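# Put the reel flat on the scanner glass, unassisted

## Task

A reel is lying partly over the edge of the scanner's glass. Shift it so the whole reel rests flat on the glass with the same face up as before. It has to stay there without the robot's help, so release it and move the gripper away at the end.

## Robot and tools

Robot: two arms, left_arm and right_arm, each with six revolute joints and a two-finger parallel gripper. The names are not image sides; left_arm sits on the +y side. Base poses in the scene frame: left_arm at (-0.021, +0.299, 0) m with quat_wxyz (+0.997, 0, 0, +0.081); right_arm at (-0.027, -0.298, 0) m with quat_wxyz (+0.996, 0, 0, -0.085).

Scene frame: origin on the table top midway between the arms, +x out over the table, +z up. Every result prints, for each arm, end_effector_position in metres and end_effector_quat_wxyz in this frame. That point lies between the finger pads, roughly 1 cm short of the fingertips. The fingers point along the gripper's +z axis and close along its y axis. Printed hand positions can be off, worst when the arm is stretched far.

execute_actions takes "actions", a list holding at most one item, plus optional "pictures" (boolean; images come by default). Three forms:
- Empty list: no command, just returns the current state.
- Motion: {"rows": [...], "steps": n}, with n from 1 to 15 (default 15). Each step lasts 1/30 s. Row k drives step k, and the last row repeats to fill the remaining steps. Up to 15 rows.
- Wait: {"steps": n}, n up to 300, and no rows. The robot keeps chasing its last target. Your reply time counts toward these steps.
A refused call sends nothing to the robot.

Each row is one list of 14 numbers covering both arms, even if only one arm moves. First the left_arm values: waist, shoulder, elbow, wrist pitch, wrist yaw, wrist roll, then opening. Then the same seven for right_arm. The joint values are absolute target angles in radians, in the same form Joint positions prints them, not offsets. Stated ranges: waist -2.618 to 3.054, shoulder 0.000 to 3.142, elbow 0.000 to 3.142, wrist pitch -1.571 to 1.571, wrist yaw -1.571 to 1.571, wrist roll -2.094 to 2.094. A target more than 0.036 rad beyond an end gets the call refused, unless the joint already sits that far out. Actual ends can differ from the stated ones by up to 0.036 rad either way. A target past the real end is clipped to it, and "joint sent to its limit" is reported; that line may refer to an earlier action. No such line does not prove there is room left.

The opening is an absolute value on a -1 (closed) to +1 (fully open) scale. Between the extremes, the fingers go to where grip_measured would equal the number you send. To hold something, keep commanding an opening below grip_measured: about 0.03 below gives a firm grip, less gives a lighter one. Each gripper's reading may be off by about 1 mm of opening, fixed per gripper for the scene. Force per pad is roughly 50 to 62 N, less on parts thinner than about 2 mm, and the first contact can spike.

Speed limits: on each step, each joint's target is kept within a fixed lead of its measured angle: waist 0.202, shoulder 0.258, elbow 0.238, wrist pitch 0.573, wrist yaw and wrist roll 0.522 rad. If the targets would move the gripper more than 70 mm from where it is, all of that arm's targets are scaled back. Far moves therefore need several calls or waits. Arms stop chasing the target once they have all nearly stopped, or when any step is HELD. A new action is then needed to continue. Fingers still opening or closing keep going.

Result lines: the state line "left_arm: … | right_arm: …" gives the poses. Joint positions and Joint velocities list each arm's six joints (rad, rad/s), then the pad gap (m, m/s; 0.094 m is fully open). grip_measured is the opening on the command scale. "joint command not followed" means a clearance check changed or blocked some joint targets; the rest of the row was still applied. HELD marks steps where your row, wholly or partly, was not sent. MOTOR HOT appears from 75 °C. At 90 °C that arm halts for 10 s. At 100 °C it goes limp and drops. Both are reported as OVER-TEMPERATURE FAULT lines. Holding loads heats motors, even while you think, so do not hold things longer than needed.

zoom_image: camera (cam_head_left, cam_head_right, cam_left_wrist, cam_right_wrist; all 504x504) and region [x0, y0, x1, y1] in pixels from the top-left, at most 504 by 504. It returns a closer view of that camera's latest image. read_manual(section="licences") only returns licence text. finished_scene(scene) ends and grades the scene, cannot be undone, and gives the next scene's task.

Things to avoid: knocking the reel or anything else off the table, flipping the reel, dropping it, slamming into things, pushing very hard, and arm-to-arm contact or pressing. Small tugs on held parts or nudges to loose objects may happen, so check the reel is still on the glass before finishing. Finish with the reel resting flat and fully on the glass, fingers open, and the gripper moved away. Quick, smooth, low-effort motion is better.

Each tool is called after "Request:" as a command line: name --argument value for each argument, lists and objects as JSON in quotes; but a table of rows of numbers goes row by row, as --pt "numbers of a row", without its own name.

## Session

Request:
execute_actions --actions '[]'

Scene clock: 0.00 s of 4800.00 s.
left_arm: end_effector_position=(+0.2081, +0.1389, +0.3071) grip_measured=+1.000 end_effector_quat_wxyz=(-0.178, -0.560, +0.615, -0.525) | right_arm: end_effector_position=(+0.4115, -0.1473, +0.1308) grip_measured=+1.000 end_effector_quat_wxyz=(+0.630, +0.639, +0.295, +0.328)
Joint positions: left_arm=[-0.222  0.985  1.086 -0.842  0.965 -1.991  0.094] | right_arm=[0.886 2.209 1.024 1.226 1.373 1.578 0.094]
Joint velocities: left_arm=[ 0.007 -0.002 -0.002 -0.081  0.037  0.022  0.   ] | right_arm=[-0.002 -0.007  0.012  0.037  0.051 -0.066  0.   ]
Motor temperatures (°C, as the motors report them): left_arm=[20 22 22 22 20 21] | right_arm=[23 21 23 21 20 20]

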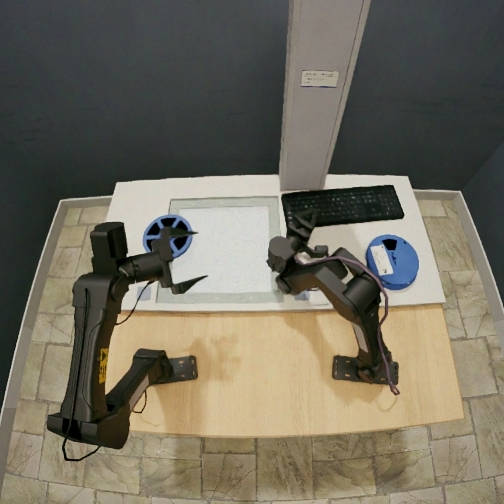

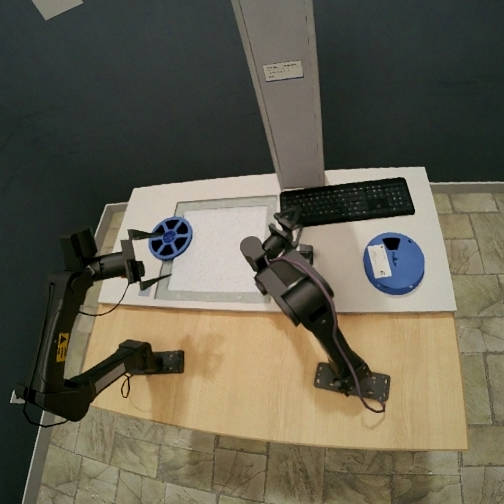

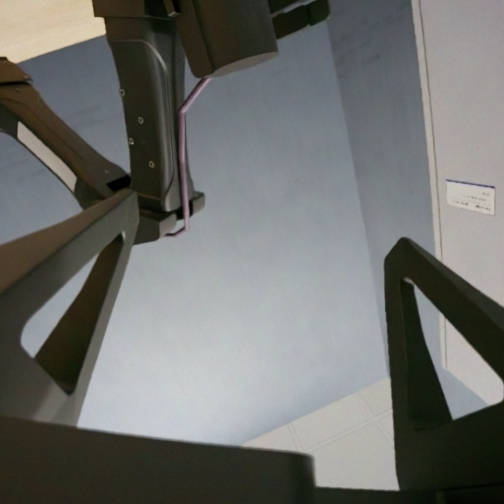

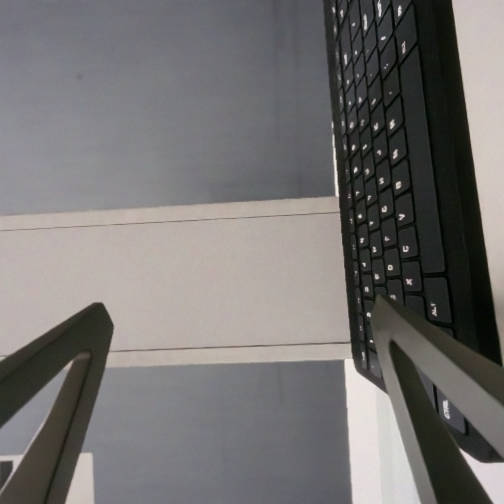

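Request:
zoom_image --camera "cam_head_right" --region '[90, 160, 300, 320]'

Request:
zoom_image --camera "cam_head_left" --region '[90, 160, 300, 320]'

Region (90, 160, 300, 320) of cam_head_right's 504x504 image, scaled by 2.400, with more detail than that image has; it fills the top 384 rows of this view, and the rest is white.

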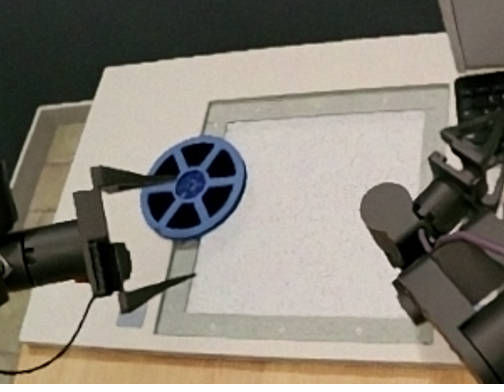

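Region (90, 160, 300, 320) of cam_head_left's 504x504 image, scaled by 2.400, with more detail than that image has; it fills the top 384 rows of this view, and the rest is white.

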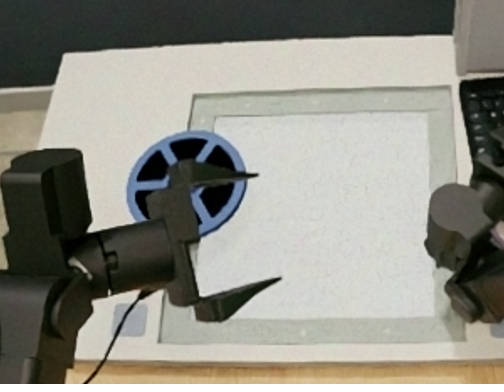

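Request:
execute_actions --actions '[{"rows":[[-0.22,1.0,1.1,-0.86,0.93,-1.9,1,0.886,2.17,1.024,1.2,1.35,1.55,1],[-0.215,1.04,1.13,-0.89,0.87,-1.78,1,0.88,2.1,1.024,1.15,1.3,1.5,1],[-0.21,1.09,1.18,-0.94,0.78,-1.6,1,0.86,2.0,1.024,1.1,1.25,1.45,1],[-0.2,1.15,1.23,-0.99,0.67,-1.38,1,0.83,1.9,1.024,1.0,1.2,1.4,1],[-0.19,1.22,1.29,-1.05,0.55,-1.13,1,0.8,1.8,1.024,0.9,1.1,1.3,1],[-0.18,1.3,1.36,-1.12,0.4,-0.85,1,0.75,1.7,1.024,0.8,1.0,1.2,1],[-0.17,1.38,1.43,-1.2,0.26,-0.55,1,0.7,1.6,1.024,0.7,0.9,1.1,1],[-0.165,1.45,1.49,-1.26,0.13,-0.3,1,0.6,1.5,1.024,0.6,0.8,1.0,1],[-0.16,1.522,1.552,-1.33,0,0,1,0.5,1.4,1.024,0.5,0.7,0.9,1]],"steps":15}]' --pictures false

Request:
execute_actions --actions '[{"rows":[[-0.16,1.522,1.552,-1.33,0,0,1,0.0,0.6,0.7,0.0,0.7,0.9,1]],"steps":15}]' --pictures false

Request:
execute_actions --actions '[{"steps":30}]'

Scene clock: 47.50 s of 4800.00 s.
left_arm: end_effector_position=(+0.3122, +0.2780, +0.1954) grip_measured=+1.000 end_effector_quat_wxyz=(+0.111, -0.346, +0.925, -0.108) | right_arm: end_effector_position=(+0.4079, -0.2973, +0.3861) grip_measured=+1.000 end_effector_quat_wxyz=(+0.721, +0.494, +0.415, +0.252)
Joint positions: left_arm=[-0.161  1.558  1.517 -1.245  0.123 -0.733  0.094] | right_arm=[0.475 1.422 1.02  0.651 0.824 1.023 0.094]
Joint velocities: left_arm=[ 0.002  0.002 -0.002 -0.52  -0.784  2.821  0.   ] | right_arm=[-0.217 -1.282  0.002 -0.286 -0.593 -0.74   0.   ]
Motor temperatures (°C, as the motors report them): left_arm=[20 23 25 26 21 21] | right_arm=[23 27 24 23 20 20]
Steps of this call (steps 1 to 90: nothing new was sent; then 44.00 s passed at rest; steps 91 to 105: all 15 steps of this action). Readings (joint positions):
91: left_arm=[-0.222 0.985 1.086 -0.844 0.960 -1.979] | right_arm=[0.886 2.207 1.024 1.226 1.371 1.576]
92: left_arm=[-0.222 0.990 1.090 -0.854 0.946 -1.947] | right_arm=[0.886 2.198 1.024 1.213 1.362 1.567]
94: left_arm=[-0.221 1.039 1.138 -0.908 0.877 -1.799] | right_arm=[0.880 2.133 1.020 1.147 1.322 1.530]
98: left_arm=[-0.193 1.291 1.369 -1.055 0.571 -1.419] | right_arm=[0.789 1.882 1.020 0.945 1.124 1.344]
105: the state above

Scene clock: 48.00 s of 4800.00 s.
left_arm: end_effector_position=(+0.2931, +0.2978, +0.1934) grip_measured=+1.000 end_effector_quat_wxyz=(+0.108, -0.018, +0.994, -0.008) | right_arm: end_effector_position=(+0.1844, -0.4538, +0.3951) grip_measured=+1.000 end_effector_quat_wxyz=(+0.757, +0.543, +0.358, +0.059)
Joint positions: left_arm=[-0.161  1.549  1.523 -1.327  0.012 -0.037  0.094] | right_arm=[0.004 0.585 0.704 0.091 0.733 0.926 0.094]
Joint velocities: left_arm=[-0.002  0.007 -0.007  0.007 -0.037  0.139  0.   ] | right_arm=[-0.002 -0.354 -0.007 -0.007 -0.066 -0.037  0.   ]
Motor temperatures (°C, as the motors report them): left_arm=[20 23 25 26 21 21] | right_arm=[23 27 24 23 20 20]
Steps of this call (steps 1 to 15: all 15 steps of this action). Readings (joint positions):
1: left_arm=[-0.161 1.557 1.517 -1.263 0.100 -0.635] | right_arm=[0.460 1.372 1.012 0.621 0.802 1.010]
2: left_arm=[-0.161 1.553 1.518 -1.278 0.081 -0.536] | right_arm=[0.433 1.317 0.986 0.576 0.786 1.001]
4: left_arm=[-0.161 1.550 1.521 -1.298 0.055 -0.352] | right_arm=[0.355 1.211 0.918 0.482 0.771 0.986]
8: left_arm=[-0.161 1.549 1.523 -1.317 0.027 -0.148] | right_arm=[0.158 0.995 0.775 0.278 0.742 0.958]
15: the state above

Scene clock: 49.00 s of 4800.00 s.
left_arm: end_effector_position=(+0.2926, +0.2986, +0.1932) grip_measured=+1.000 end_effector_quat_wxyz=(+0.107, -0.004, +0.994, -0.004) | right_arm: end_effector_position=(+0.1898, -0.4518, +0.3823) grip_measured=+1.000 end_effector_quat_wxyz=(+0.743, +0.542, +0.390, +0.047)
Joint positions: left_arm=[-0.161  1.549  1.523 -1.33   0.007 -0.008  0.094] | right_arm=[0.004 0.586 0.704 0.026 0.711 0.917 0.094]
Joint velocities: left_arm=[-0.017 -0.012  0.007 -0.037 -0.051  0.081  0.   ] | right_arm=[-0.002 -0.022 -0.002  0.007  0.037  0.022  0.   ]
Motor temperatures (°C, as the motors report them): left_arm=[20 23 25 26 21 21] | right_arm=[23 26 24 23 20 20]
Steps of this call (steps 1 to 30: the robot went on to your last target). Readings (joint positions):
1: left_arm=[-0.161 1.549 1.523 -1.328 0.011 -0.031] | right_arm=[0.004 0.581 0.704 0.089 0.732 0.924]
2: left_arm=[-0.161 1.549 1.523 -1.329 0.010 -0.026] | right_arm=[0.004 0.582 0.704 0.081 0.728 0.922]
4: left_arm=[-0.161 1.549 1.523 -1.329 0.009 -0.020] | right_arm=[0.004 0.585 0.704 0.057 0.722 0.920]
8: left_arm=[-0.161 1.549 1.523 -1.329 0.008 -0.013] | right_arm=[0.004 0.586 0.704 0.037 0.715 0.918]
30: the state above
All arms were judged still, so your last target was given up. Only a new action makes them travel on or press farther. Fingers that are still opening or closing keep moving.

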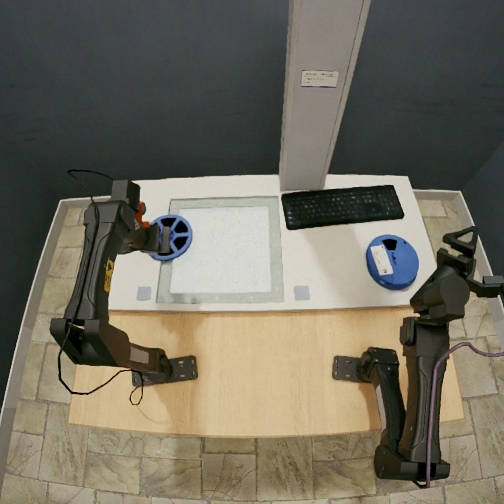

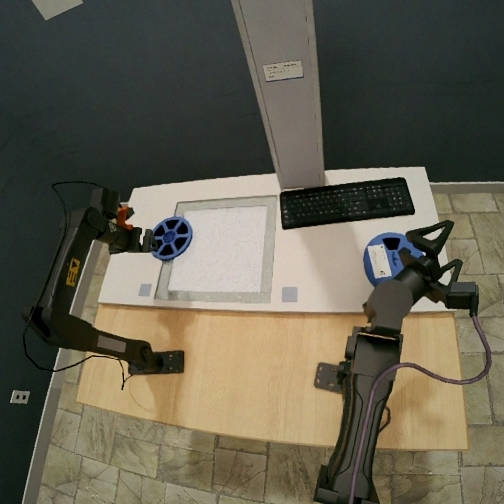

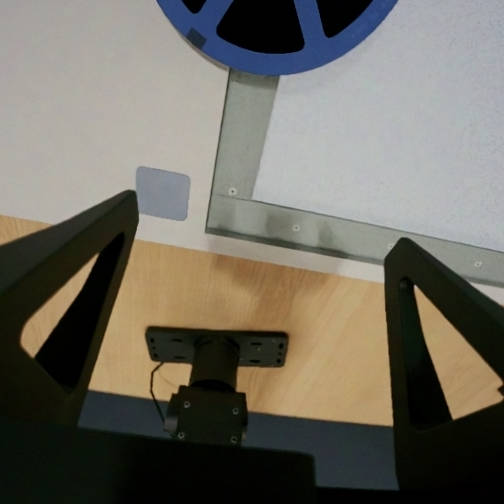

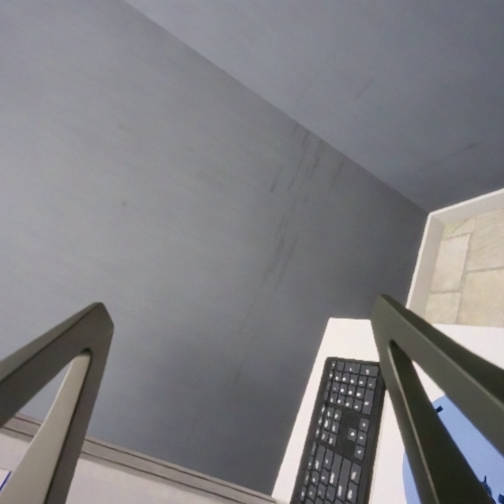

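Request:
zoom_image --camera "cam_head_left" --region '[100, 170, 220, 290]'

Request:
zoom_image --camera "cam_head_right" --region '[90, 170, 210, 290]'

Region (100, 170, 220, 290) of cam_head_left's 504x504 image, scaled by 4.200, with more detail than that image has.

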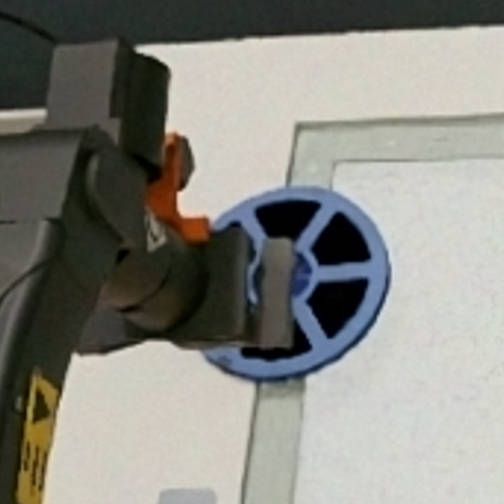

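Region (90, 170, 210, 290) of cam_head_right's 504x504 image, scaled by 4.200, with more detail than that image has.

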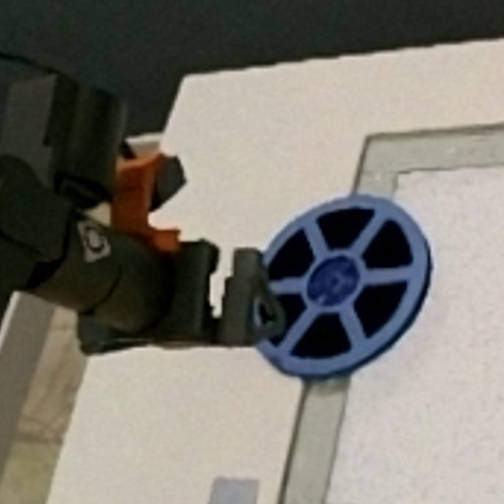

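Request:
execute_actions --actions '[{"rows":[[-0.156,1.528,1.556,-1.33,0,-0.02,1,0,0.6,0.7,0,0.7,0.9,1],[-0.149,1.54,1.564,-1.33,0,-0.05,1,0,0.6,0.7,0,0.7,0.9,1],[-0.138,1.558,1.577,-1.33,0,-0.09,1,0,0.6,0.7,0,0.7,0.9,1],[-0.123,1.581,1.593,-1.33,0,-0.16,1,0,0.6,0.7,0,0.7,0.9,1],[-0.105,1.611,1.614,-1.335,0,-0.24,1,0,0.6,0.7,0,0.7,0.9,1],[-0.086,1.641,1.634,-1.335,0,-0.31,1,0,0.6,0.7,0,0.7,0.9,1],[-0.064,1.676,1.659,-1.34,0,-0.41,1,0,0.6,0.7,0,0.7,0.9,1],[-0.042,1.712,1.684,-1.34,0,-0.5,1,0,0.6,0.7,0,0.7,0.9,1],[-0.019,1.747,1.709,-1.34,0,-0.6,1,0,0.6,0.7,0,0.7,0.9,1],[0.003,1.783,1.733,-1.345,0,-0.69,1,0,0.6,0.7,0,0.7,0.9,1],[0.025,1.819,1.758,-1.345,0,-0.79,1,0,0.6,0.7,0,0.7,0.9,1]],"steps":11}]' --pictures false

Request:
execute_actions --actions '[{"rows":[[0.047,1.854,1.783,-1.35,0,-0.88,1,0,0.6,0.7,0,0.7,0.9,1],[0.069,1.89,1.807,-1.35,0,-0.97,1,0,0.6,0.7,0,0.7,0.9,1],[0.092,1.925,1.832,-1.355,0,-1.07,1,0,0.6,0.7,0,0.7,0.9,1],[0.114,1.961,1.857,-1.355,0,-1.16,1,0,0.6,0.7,0,0.7,0.9,1],[0.136,1.996,1.882,-1.36,0,-1.26,1,0,0.6,0.7,0,0.7,0.9,1],[0.155,2.026,1.902,-1.36,0,-1.33,1,0,0.6,0.7,0,0.7,0.9,1],[0.173,2.056,1.923,-1.36,0,-1.41,1,0,0.6,0.7,0,0.7,0.9,1],[0.188,2.079,1.939,-1.363,0,-1.48,1,0,0.6,0.7,0,0.7,0.9,1],[0.199,2.097,1.952,-1.363,0,-1.52,1,0,0.6,0.7,0,0.7,0.9,1],[0.206,2.109,1.96,-1.363,0,-1.55,1,0,0.6,0.7,0,0.7,0.9,1],[0.21,2.115,1.964,-1.363,0,-1.57,1,0,0.6,0.7,0,0.7,0.9,1]],"steps":15}]' --pictures false

Request:
execute_actions --actions '[{"steps":15}]'

Scene clock: 122.17 s of 4800.00 s.
left_arm: end_effector_position=(+0.3328, +0.3466, +0.1860) grip_measured=+1.000 end_effector_quat_wxyz=(+0.092, -0.288, +0.953, -0.019) | right_arm: end_effector_position=(+0.1898, -0.4518, +0.3822) grip_measured=+1.000 end_effector_quat_wxyz=(+0.743, +0.542, +0.390, +0.047)
Joint positions: left_arm=[-0.025  1.737  1.701 -1.346  0.009 -0.452  0.094] | right_arm=[0.004 0.586 0.704 0.025 0.711 0.916 0.094]
Joint velocities: left_arm=[ 0.647  1.126  0.662  0.051 -0.051 -2.278  0.   ] | right_arm=[-0.012 -0.012  0.007 -0.037 -0.022  0.051  0.   ]
Motor temperatures (°C, as the motors report them): left_arm=[20 28 27 24 21 21] | right_arm=[23 22 26 25 20 20]
Steps of this call (steps 1 to 90: nothing new was sent; then 69.80 s passed at rest; steps 91 to 101: all 11 steps of this action). Readings (joint positions):
91: left_arm=[-0.161 1.549 1.523 -1.330 0.007 -0.008] | right_arm=[0.004 0.586 0.704 0.026 0.711 0.916]
92: left_arm=[-0.161 1.549 1.524 -1.331 0.007 -0.014] | right_arm=[0.004 0.586 0.704 0.026 0.711 0.916]
94: left_arm=[-0.154 1.555 1.539 -1.337 0.007 -0.048] | right_arm=[0.004 0.586 0.704 0.025 0.711 0.916]
98: left_arm=[-0.094 1.629 1.626 -1.348 0.009 -0.234] | right_arm=[0.004 0.586 0.704 0.025 0.711 0.916]
101: the state above

Scene clock: 122.67 s of 4800.00 s.
left_arm: end_effector_position=(+0.3659, +0.4531, +0.1026) grip_measured=+1.000 end_effector_quat_wxyz=(-0.006, +0.799, -0.602, +0.008) | right_arm: end_effector_position=(+0.1899, -0.4518, +0.3822) grip_measured=+1.000 end_effector_quat_wxyz=(+0.743, +0.542, +0.390, +0.047)
Joint positions: left_arm=[ 0.219  2.131  1.925 -1.347  0.007 -1.469  0.094] | right_arm=[0.004 0.586 0.704 0.025 0.711 0.916 0.094]
Joint velocities: left_arm=[ 0.007  0.012  0.046 -0.081  0.022 -0.667  0.   ] | right_arm=[ 0.012 -0.012  0.007 -0.022  0.022  0.022  0.   ]
Motor temperatures (°C, as the motors report them): left_arm=[20 28 27 24 21 21] | right_arm=[23 22 26 25 20 20]
Steps of this call (steps 1 to 15: all 15 steps of this action). Readings (joint positions):
1: left_arm=[-0.002 1.777 1.724 -1.345 0.009 -0.533] | right_arm=[0.004 0.586 0.704 0.025 0.711 0.916]
2: left_arm=[0.021 1.818 1.747 -1.345 0.009 -0.616] | right_arm=[0.004 0.586 0.704 0.025 0.711 0.916]
4: left_arm=[0.066 1.899 1.792 -1.346 0.009 -0.789] | right_arm=[0.004 0.586 0.704 0.025 0.711 0.916]
8: left_arm=[0.151 2.041 1.878 -1.346 0.009 -1.132] | right_arm=[0.004 0.586 0.704 0.025 0.711 0.916]
15: the state above

Scene clock: 123.17 s of 4800.00 s.
left_arm: end_effector_position=(+0.3683, +0.4530, +0.1057) grip_measured=+1.000 end_effector_quat_wxyz=(-0.009, +0.824, -0.566, +0.011) | right_arm: end_effector_position=(+0.1899, -0.4518, +0.3822) grip_measured=+1.000 end_effector_quat_wxyz=(+0.743, +0.542, +0.390, +0.047)
Joint positions: left_arm=[ 0.217  2.131  1.937 -1.35   0.007 -1.56   0.094] | right_arm=[0.004 0.586 0.704 0.025 0.711 0.916 0.094]
Joint velocities: left_arm=[ 0.002 -0.007  0.007 -0.037 -0.051 -0.081  0.   ] | right_arm=[-0.012 -0.012  0.007  0.051 -0.066 -0.051  0.   ]
Motor temperatures (°C, as the motors report them): left_arm=[20 28 27 24 21 21] | right_arm=[23 22 26 25 20 20]
Steps of this call (steps 1 to 15: the robot went on to your last target). Readings (joint positions):
1: left_arm=[0.218 2.131 1.929 -1.349 0.007 -1.489] | right_arm=[0.004 0.586 0.704 0.025 0.711 0.916]
2: left_arm=[0.217 2.131 1.932 -1.350 0.007 -1.504] | right_arm=[0.004 0.586 0.704 0.025 0.711 0.916]
4: left_arm=[0.217 2.131 1.936 -1.350 0.007 -1.526] | right_arm=[0.004 0.586 0.704 0.025 0.711 0.916]
8: left_arm=[0.217 2.131 1.937 -1.350 0.007 -1.548] | right_arm=[0.004 0.586 0.704 0.025 0.711 0.916]
15: the state above

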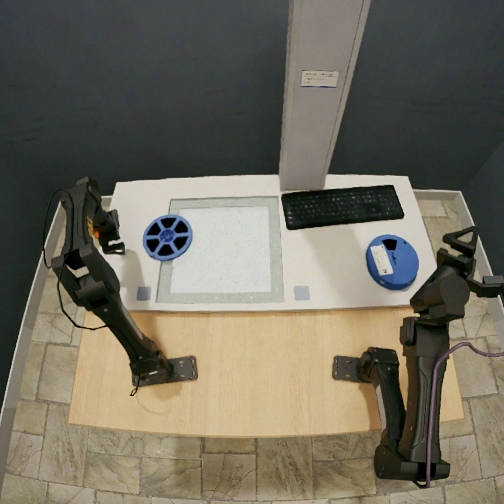

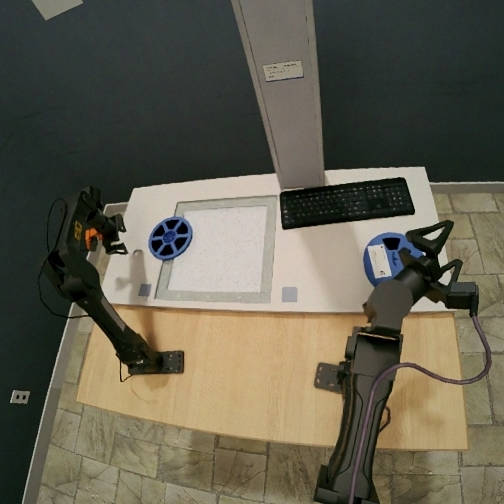

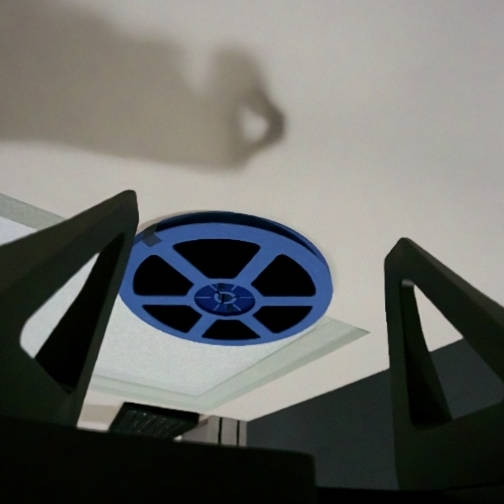

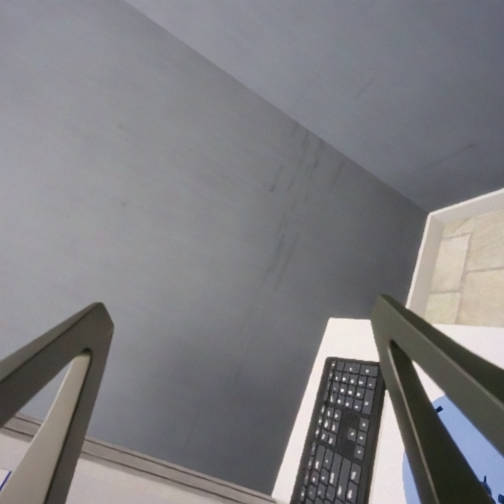

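Request:
execute_actions --actions '[{"rows":[[0.21,2.115,1.958,-1.357,0,-1.57,1,0,0.6,0.7,0,0.7,0.9,1],[0.21,2.116,1.948,-1.347,0,-1.57,1,0,0.6,0.7,0,0.7,0.9,1],[0.21,2.117,1.933,-1.333,0,-1.57,1,0,0.6,0.7,0,0.7,0.9,1],[0.21,2.118,1.915,-1.315,0,-1.57,1,0,0.6,0.7,0,0.7,0.9,1],[0.21,2.119,1.895,-1.295,0,-1.57,1,0,0.6,0.7,0,0.7,0.9,1],[0.21,2.12,1.875,-1.275,0,-1.57,1,0,0.6,0.7,0,0.7,0.9,1],[0.21,2.121,1.857,-1.257,0,-1.57,1,0,0.6,0.7,0,0.7,0.9,1],[0.21,2.122,1.84,-1.24,0,-1.57,1,0,0.6,0.7,0,0.7,0.9,1],[0.21,2.123,1.827,-1.228,0,-1.57,1,0,0.6,0.7,0,0.7,0.9,1],[0.21,2.123,1.818,-1.22,0,-1.57,1,0,0.6,0.7,0,0.7,0.9,1]],"steps":15}]'

Scene clock: 143.30 s of 4800.00 s.
left_arm: end_effector_position=(+0.3656, +0.4520, +0.0764) grip_measured=+1.000 end_effector_quat_wxyz=(-0.005, +0.825, -0.565, +0.008) | right_arm: end_effector_position=(+0.1899, -0.4518, +0.3822) grip_measured=+1.000 end_effector_quat_wxyz=(+0.743, +0.542, +0.390, +0.047)
Joint positions: left_arm=[ 0.217  2.131  1.821 -1.244  0.007 -1.564  0.094] | right_arm=[0.004 0.586 0.704 0.025 0.711 0.916 0.094]
Joint velocities: left_arm=[-0.007  0.012  0.002  0.168 -0.007 -0.022  0.   ] | right_arm=[-0.002  0.007 -0.012 -0.081 -0.007 -0.051  0.   ]
Motor temperatures (°C, as the motors report them): left_arm=[20 32 27 24 21 21] | right_arm=[23 22 26 25 20 20]
Steps of this call (steps 1 to 15: the robot went on to your last target; steps 16 to 90: nothing new was sent; then 16.63 s passed at rest; steps 91 to 105: all 15 steps of this action). Readings (joint positions):
91: left_arm=[0.217 2.131 1.937 -1.350 0.007 -1.564] | right_arm=[0.004 0.586 0.704 0.025 0.711 0.916]
92: left_arm=[0.217 2.131 1.937 -1.350 0.007 -1.564] | right_arm=[0.004 0.586 0.704 0.025 0.711 0.916]
94: left_arm=[0.217 2.131 1.935 -1.344 0.007 -1.564] | right_arm=[0.004 0.586 0.704 0.025 0.711 0.916]
98: left_arm=[0.217 2.131 1.883 -1.293 0.007 -1.564] | right_arm=[0.004 0.586 0.704 0.025 0.711 0.916]
105: the state above

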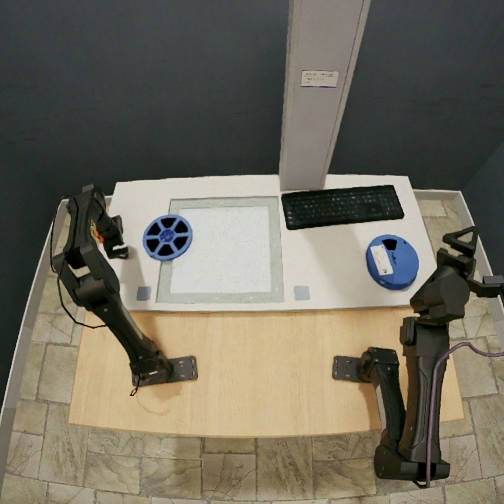

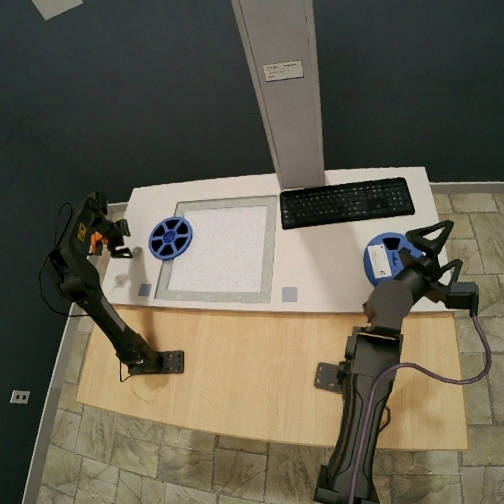

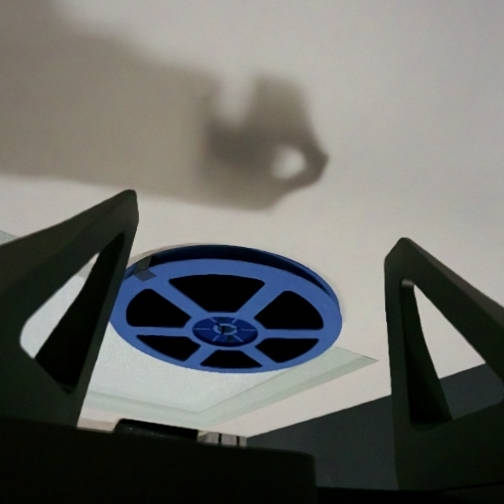

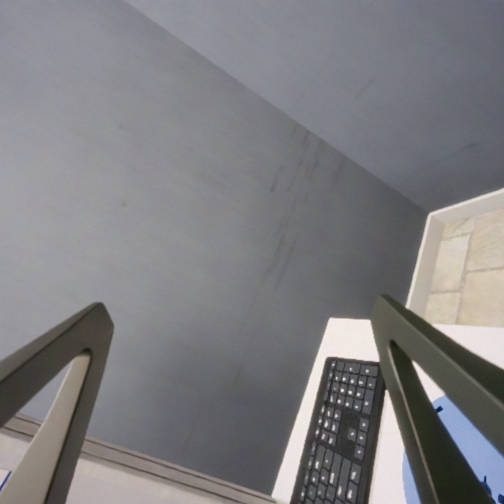

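Request:
execute_actions --actions '[{"rows":[[0.21,2.123,1.812,-1.215,0,-1.57,1,0,0.6,0.7,0,0.7,0.9,1],[0.208,2.123,1.802,-1.208,0,-1.57,1,0,0.6,0.7,0,0.7,0.9,1],[0.205,2.123,1.79,-1.198,0,-1.57,1,0,0.6,0.7,0,0.7,0.9,1],[0.2,2.123,1.776,-1.187,0,-1.57,1,0,0.6,0.7,0,0.7,0.9,1],[0.195,2.123,1.762,-1.176,0,-1.57,1,0,0.6,0.7,0,0.7,0.9,1],[0.19,2.123,1.748,-1.165,0,-1.57,1,0,0.6,0.7,0,0.7,0.9,1],[0.185,2.123,1.734,-1.155,0,-1.57,1,0,0.6,0.7,0,0.7,0.9,1],[0.18,2.123,1.722,-1.146,0,-1.57,1,0,0.6,0.7,0,0.7,0.9,1],[0.175,2.123,1.713,-1.139,0,-1.57,1,0,0.6,0.7,0,0.7,0.9,1],[0.17,2.123,1.708,-1.135,0,-1.57,1,0,0.6,0.7,0,0.7,0.9,1]],"steps":15}]'

Scene clock: 158.03 s of 4800.00 s.
left_arm: end_effector_position=(+0.3654, +0.4318, +0.0493) grip_measured=+1.000 end_effector_quat_wxyz=(+0.002, +0.813, -0.583, +0.004) | right_arm: end_effector_position=(+0.1899, -0.4518, +0.3822) grip_measured=+1.000 end_effector_quat_wxyz=(+0.743, +0.542, +0.390, +0.047)
Joint positions: left_arm=[ 0.172  2.131  1.713 -1.152  0.009 -1.564  0.094] | right_arm=[0.004 0.586 0.704 0.025 0.711 0.916 0.094]
Joint velocities: left_arm=[-0.017  0.007 -0.017  0.037 -0.022 -0.007  0.   ] | right_arm=[ 0.002  0.007 -0.027 -0.051 -0.037 -0.066  0.   ]
Motor temperatures (°C, as the motors report them): left_arm=[20 33 26 24 21 21] | right_arm=[23 22 26 25 20 20]
Steps of this call (steps 1 to 30: the robot went on to your last target; steps 31 to 90: nothing new was sent; then 11.23 s passed at rest; steps 91 to 105: all 15 steps of this action). Readings (joint positions):
91: left_arm=[0.217 2.131 1.821 -1.223 0.007 -1.564] | right_arm=[0.004 0.586 0.704 0.025 0.711 0.916]
92: left_arm=[0.217 2.131 1.819 -1.221 0.007 -1.564] | right_arm=[0.004 0.586 0.704 0.025 0.711 0.916]
94: left_arm=[0.216 2.131 1.808 -1.210 0.007 -1.564] | right_arm=[0.004 0.586 0.704 0.025 0.711 0.916]
98: left_arm=[0.203 2.131 1.754 -1.179 0.007 -1.564] | right_arm=[0.004 0.586 0.704 0.025 0.711 0.916]
105: the state above

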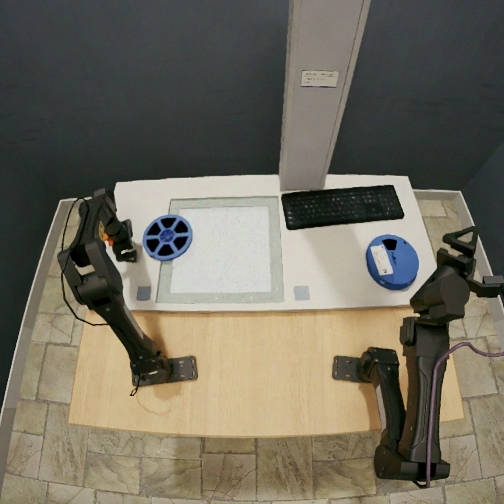

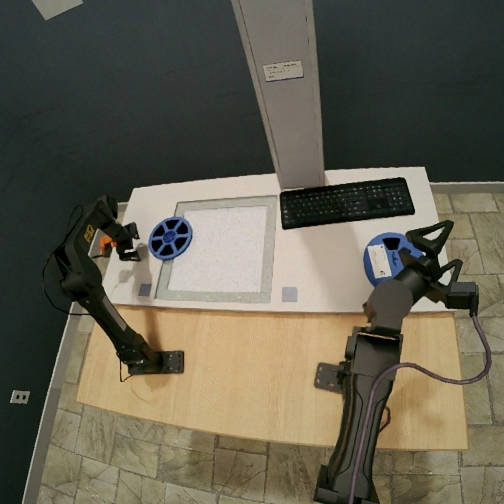

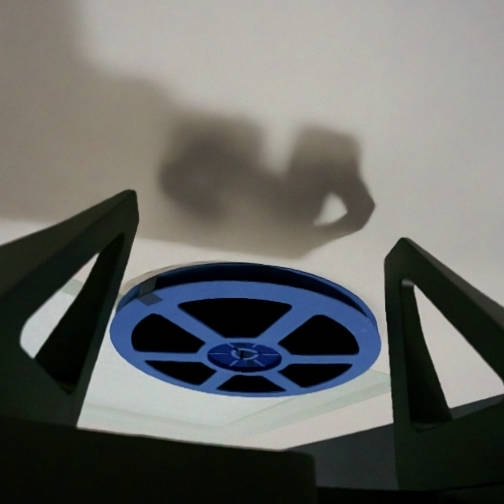

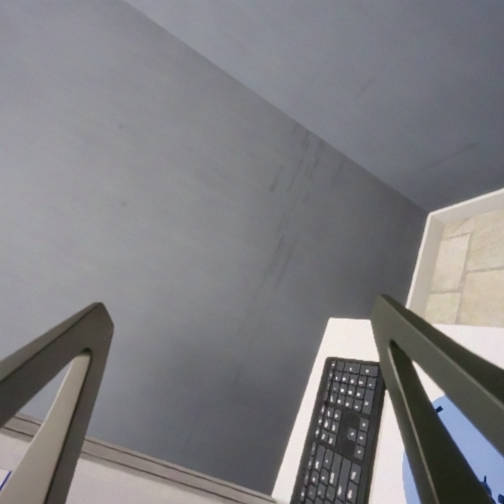

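Request:
execute_actions --actions '[{"rows":[[0.17,2.123,1.73,-1.14,0,-1.57,1,0,0.6,0.7,0,0.7,0.9,1],[0.168,2.126,1.75,-1.145,0,-1.57,1,0,0.6,0.7,0,0.7,0.9,1],[0.166,2.132,1.768,-1.15,0,-1.57,1,0,0.6,0.7,0,0.7,0.9,1],[0.163,2.14,1.785,-1.155,0,-1.57,1,0,0.6,0.7,0,0.7,0.9,1],[0.16,2.149,1.8,-1.16,0,-1.57,1,0,0.6,0.7,0,0.7,0.9,1],[0.157,2.158,1.815,-1.165,0,-1.57,1,0,0.6,0.7,0,0.7,0.9,1],[0.154,2.167,1.828,-1.17,0,-1.57,1,0,0.6,0.7,0,0.7,0.9,1],[0.152,2.175,1.837,-1.172,0,-1.57,1,0,0.6,0.7,0,0.7,0.9,1],[0.15,2.182,1.842,-1.172,0,-1.57,1,0,0.6,0.7,0,0.7,0.9,1],[0.15,2.188,1.845,-1.172,0,-1.57,1,0,0.6,0.7,0,0.7,0.9,1]],"steps":15}]'

Scene clock: 177.50 s of 4800.00 s.
left_arm: end_effector_position=(+0.3929, +0.4339, +0.0558) grip_measured=+1.000 end_effector_quat_wxyz=(-0.020, +0.808, -0.589, +0.020) | right_arm: end_effector_position=(+0.1899, -0.4518, +0.3822) grip_measured=+1.000 end_effector_quat_wxyz=(+0.743, +0.542, +0.390, +0.047)
Joint positions: left_arm=[ 0.156  2.183  1.82  -1.153  0.009 -1.564  0.094] | right_arm=[0.004 0.586 0.704 0.025 0.711 0.916 0.094]
Joint velocities: left_arm=[ 0.002  0.081 -0.017 -0.066 -0.037  0.066  0.   ] | right_arm=[-0.007  0.002  0.002 -0.007 -0.095  0.007  0.   ]
Motor temperatures (°C, as the motors report them): left_arm=[20 34 26 24 21 21] | right_arm=[23 22 26 26 20 20]
Steps of this call (steps 1 to 30: the robot went on to your last target; steps 31 to 90: nothing new was sent; then 15.97 s passed at rest; steps 91 to 105: all 15 steps of this action). Readings (joint positions):
91: left_arm=[0.172 2.131 1.713 -1.138 0.009 -1.564] | right_arm=[0.004 0.586 0.704 0.025 0.711 0.916]
92: left_arm=[0.172 2.131 1.713 -1.138 0.009 -1.564] | right_arm=[0.004 0.586 0.704 0.025 0.711 0.916]
94: left_arm=[0.172 2.134 1.728 -1.145 0.009 -1.564] | right_arm=[0.004 0.586 0.704 0.025 0.711 0.916]
98: left_arm=[0.169 2.155 1.791 -1.151 0.009 -1.564] | right_arm=[0.004 0.586 0.704 0.025 0.711 0.916]
105: the state above

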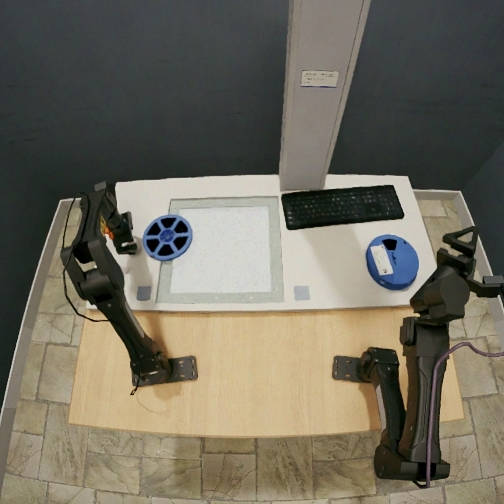

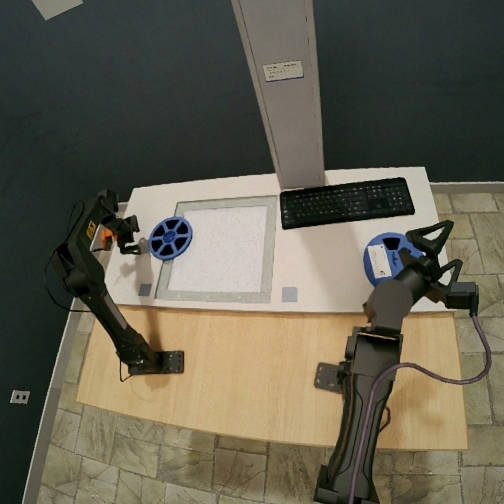

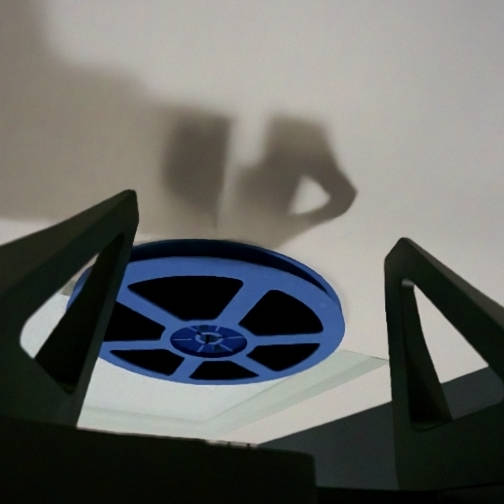

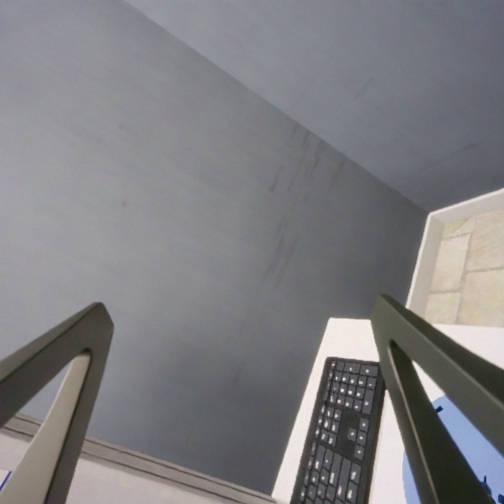

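Request:
execute_actions --actions '[{"rows":[[0.15,2.188,1.82,-1.165,0,-1.57,1,0,0.6,0.7,0,0.7,0.9,1],[0.15,2.188,1.812,-1.16,0,-1.57,1,0,0.6,0.7,0,0.7,0.9,1],[0.15,2.188,1.804,-1.155,0,-1.57,1,0,0.6,0.7,0,0.7,0.9,1],[0.15,2.188,1.796,-1.152,0,-1.57,1,0,0.6,0.7,0,0.7,0.9,1],[0.15,2.188,1.788,-1.15,0,-1.57,1,0,0.6,0.7,0,0.7,0.9,1],[0.15,2.188,1.78,-1.15,0,-1.57,1,0,0.6,0.7,0,0.7,0.9,1],[0.15,2.188,1.773,-1.15,0,-1.57,1,0,0.6,0.7,0,0.7,0.9,1],[0.15,2.188,1.768,-1.15,0,-1.57,1,0,0.6,0.7,0,0.7,0.9,1],[0.15,2.188,1.764,-1.15,0,-1.57,1,0,0.6,0.7,0,0.7,0.9,1]],"steps":15}]'

Scene clock: 187.00 s of 4800.00 s.
left_arm: end_effector_position=(+0.3798, +0.4296, +0.0413) grip_measured=+1.000 end_effector_quat_wxyz=(+0.001, +0.808, -0.589, +0.005) | right_arm: end_effector_position=(+0.1899, -0.4518, +0.3822) grip_measured=+1.000 end_effector_quat_wxyz=(+0.743, +0.542, +0.390, +0.047)
Joint positions: left_arm=[ 0.156  2.187  1.77  -1.15   0.009 -1.564  0.094] | right_arm=[0.004 0.586 0.704 0.025 0.711 0.916 0.094]
Joint velocities: left_arm=[ 0.007 -0.017 -0.002 -0.066 -0.022 -0.022  0.   ] | right_arm=[-0.017  0.002 -0.012 -0.007  0.066  0.022  0.   ]
Motor temperatures (°C, as the motors report them): left_arm=[20 34 26 23 21 21] | right_arm=[23 22 26 26 20 20]
Steps of this call (steps 1 to 15: the robot went on to your last target; steps 16 to 90: nothing new was sent; then 6.00 s passed at rest; steps 91 to 105: all 15 steps of this action). Readings (joint positions):
91: left_arm=[0.156 2.187 1.820 -1.157 0.009 -1.564] | right_arm=[0.004 0.586 0.704 0.025 0.711 0.916]
92: left_arm=[0.156 2.187 1.820 -1.157 0.009 -1.564] | right_arm=[0.004 0.586 0.704 0.025 0.711 0.916]
94: left_arm=[0.156 2.187 1.817 -1.155 0.009 -1.564] | right_arm=[0.004 0.586 0.704 0.025 0.711 0.916]
98: left_arm=[0.156 2.187 1.790 -1.150 0.009 -1.564] | right_arm=[0.004 0.586 0.704 0.025 0.711 0.916]
105: the state above

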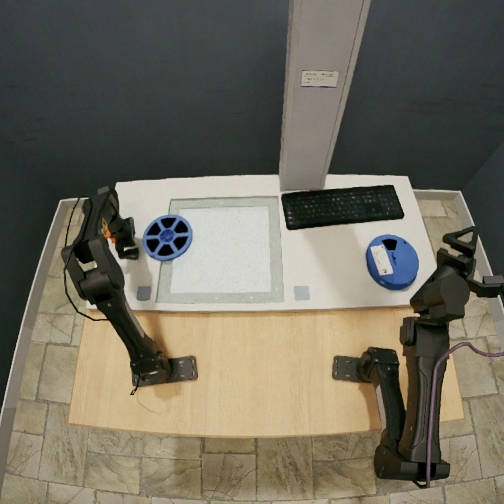

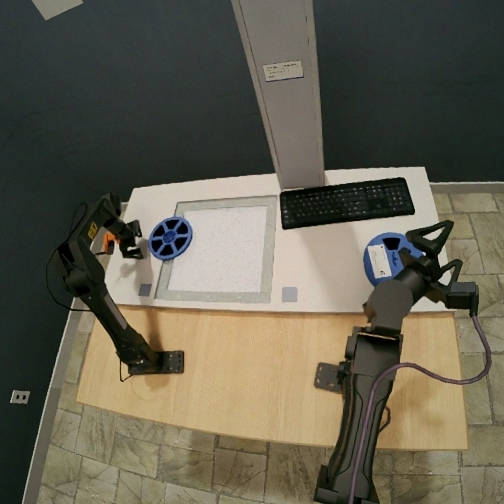

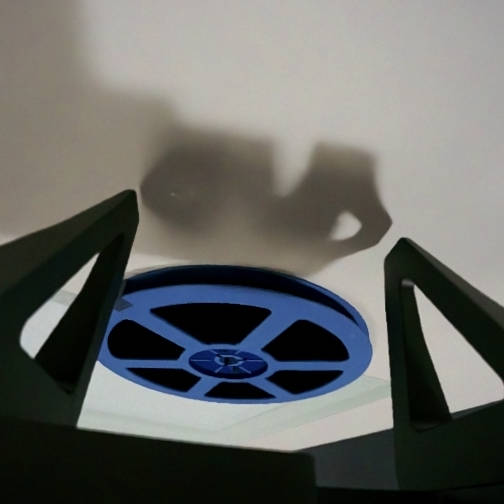

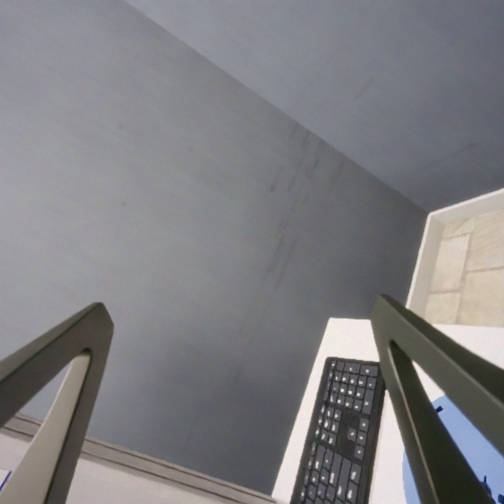

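Request:
execute_actions --actions '[{"rows":[[0.145,2.188,1.764,-1.15,0,-1.57,1,0,0.6,0.7,0,0.7,0.9,1],[0.138,2.188,1.764,-1.15,0,-1.57,1,0,0.6,0.7,0,0.7,0.9,1],[0.13,2.188,1.764,-1.15,0,-1.57,1,0,0.6,0.7,0,0.7,0.9,1],[0.122,2.188,1.764,-1.15,0,-1.57,1,0,0.6,0.7,0,0.7,0.9,1],[0.114,2.188,1.764,-1.15,0,-1.57,1,0,0.6,0.7,0,0.7,0.9,1],[0.106,2.188,1.764,-1.15,0,-1.57,1,0,0.6,0.7,0,0.7,0.9,1],[0.098,2.188,1.764,-1.15,0,-1.57,1,0,0.6,0.7,0,0.7,0.9,1],[0.091,2.188,1.764,-1.15,0,-1.57,1,0,0.6,0.7,0,0.7,0.9,1],[0.084,2.188,1.764,-1.15,0,-1.57,1,0,0.6,0.7,0,0.7,0.9,1],[0.077,2.188,1.764,-1.15,0,-1.57,1,0,0.6,0.7,0,0.7,0.9,1],[0.07,2.188,1.764,-1.15,0,-1.57,1,0,0.6,0.7,0,0.7,0.9,1],[0.063,2.188,1.764,-1.15,0,-1.57,1,0,0.6,0.7,0,0.7,0.9,1],[0.056,2.188,1.764,-1.15,0,-1.57,1,0,0.6,0.7,0,0.7,0.9,1],[0.049,2.188,1.764,-1.15,0,-1.57,1,0,0.6,0.7,0,0.7,0.9,1],[0.042,2.188,1.764,-1.15,0,-1.57,1,0,0.6,0.7,0,0.7,0.9,1]],"steps":15}]' --pictures false

Request:
execute_actions --actions '[{"rows":[[0.035,2.188,1.764,-1.15,0,-1.57,1,0,0.6,0.7,0,0.7,0.9,1],[0.028,2.188,1.764,-1.15,0,-1.57,1,0,0.6,0.7,0,0.7,0.9,1],[0.021,2.188,1.764,-1.15,0,-1.57,1,0,0.6,0.7,0,0.7,0.9,1],[0.014,2.188,1.764,-1.15,0,-1.57,1,0,0.6,0.7,0,0.7,0.9,1],[0.007,2.188,1.764,-1.15,0,-1.57,1,0,0.6,0.7,0,0.7,0.9,1],[0.0,2.188,1.764,-1.15,0,-1.57,1,0,0.6,0.7,0,0.7,0.9,1],[-0.007,2.188,1.764,-1.15,0,-1.57,1,0,0.6,0.7,0,0.7,0.9,1],[-0.014,2.188,1.764,-1.15,0,-1.57,1,0,0.6,0.7,0,0.7,0.9,1],[-0.021,2.188,1.764,-1.15,0,-1.57,1,0,0.6,0.7,0,0.7,0.9,1],[-0.027,2.188,1.764,-1.15,0,-1.57,1,0,0.6,0.7,0,0.7,0.9,1],[-0.032,2.188,1.764,-1.15,0,-1.57,1,0,0.6,0.7,0,0.7,0.9,1],[-0.035,2.188,1.764,-1.15,0,-1.57,1,0,0.6,0.7,0,0.7,0.9,1]],"steps":15}]'

Scene clock: 203.77 s of 4800.00 s.
left_arm: end_effector_position=(+0.3908, +0.3911, +0.0413) grip_measured=+1.000 end_effector_quat_wxyz=(+0.000, +0.779, -0.627, +0.004) | right_arm: end_effector_position=(+0.1899, -0.4518, +0.3822) grip_measured=+1.000 end_effector_quat_wxyz=(+0.743, +0.542, +0.390, +0.047)
Joint positions: left_arm=[ 0.06   2.187  1.77  -1.148  0.007 -1.565  0.094] | right_arm=[0.004 0.586 0.704 0.025 0.711 0.916 0.094]
Joint velocities: left_arm=[-0.164  0.007  0.002  0.051  0.007  0.022  0.   ] | right_arm=[-0.017 -0.002 -0.007 -0.081 -0.007 -0.007  0.   ]
Motor temperatures (°C, as the motors report them): left_arm=[20 34 26 23 21 21] | right_arm=[23 22 26 26 20 20]
Steps of this call (steps 1 to 15: the robot went on to your last target; steps 16 to 90: nothing new was sent; then 13.27 s passed at rest; steps 91 to 105: all 15 steps of this action). Readings (joint positions):
91: left_arm=[0.156 2.187 1.770 -1.150 0.009 -1.564] | right_arm=[0.004 0.586 0.704 0.025 0.711 0.916]
92: left_arm=[0.155 2.187 1.770 -1.150 0.009 -1.564] | right_arm=[0.004 0.586 0.704 0.025 0.711 0.916]
94: left_arm=[0.150 2.187 1.770 -1.150 0.009 -1.564] | right_arm=[0.004 0.586 0.704 0.025 0.711 0.916]
98: left_arm=[0.119 2.187 1.770 -1.150 0.009 -1.564] | right_arm=[0.004 0.586 0.704 0.025 0.711 0.916]
105: the state above

Scene clock: 204.27 s of 4800.00 s.
left_arm: end_effector_position=(+0.3978, +0.3540, +0.0413) grip_measured=+1.000 end_effector_quat_wxyz=(-0.001, +0.751, -0.661, +0.004) | right_arm: end_effector_position=(+0.1899, -0.4518, +0.3822) grip_measured=+1.000 end_effector_quat_wxyz=(+0.743, +0.542, +0.390, +0.047)
Joint positions: left_arm=[-0.03   2.187  1.77  -1.147  0.006 -1.566  0.094] | right_arm=[0.004 0.586 0.704 0.025 0.711 0.916 0.094]
Joint velocities: left_arm=[-0.081 -0.017 -0.002  0.051  0.037  0.037  0.   ] | right_arm=[-0.002  0.002 -0.007 -0.007 -0.022 -0.022  0.   ]
Motor temperatures (°C, as the motors report them): left_arm=[20 34 26 23 21 21] | right_arm=[23 22 26 26 20 20]
Steps of this call (steps 1 to 15: all 15 steps of this action). Readings (joint positions):
1: left_arm=[0.054 2.187 1.770 -1.148 0.007 -1.566] | right_arm=[0.004 0.586 0.704 0.025 0.711 0.916]
2: left_arm=[0.049 2.187 1.770 -1.148 0.007 -1.566] | right_arm=[0.004 0.586 0.704 0.025 0.711 0.916]
4: left_arm=[0.038 2.187 1.770 -1.148 0.006 -1.566] | right_arm=[0.004 0.586 0.704 0.025 0.711 0.916]
8: left_arm=[0.011 2.187 1.770 -1.147 0.006 -1.566] | right_arm=[0.004 0.586 0.704 0.025 0.711 0.916]
15: the state above

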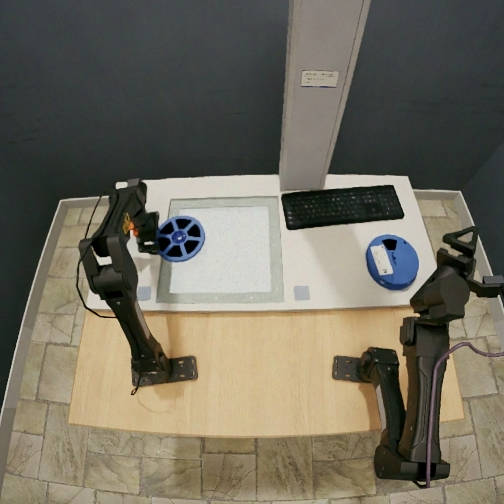

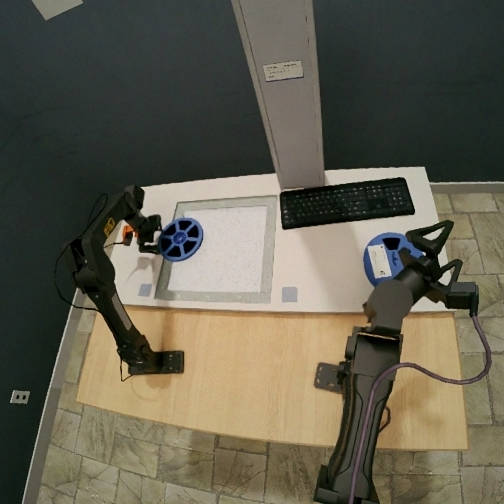

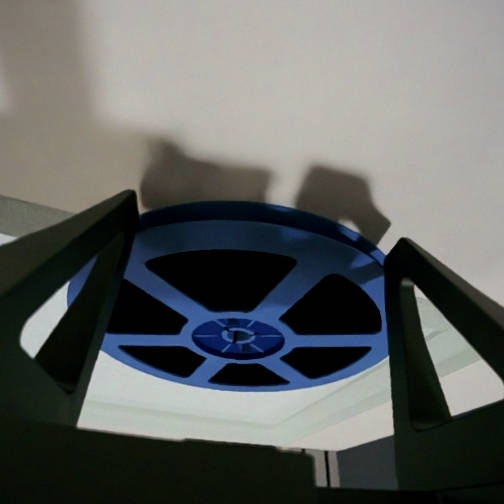

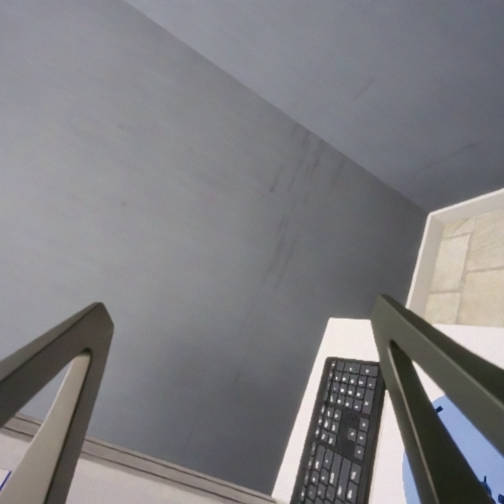

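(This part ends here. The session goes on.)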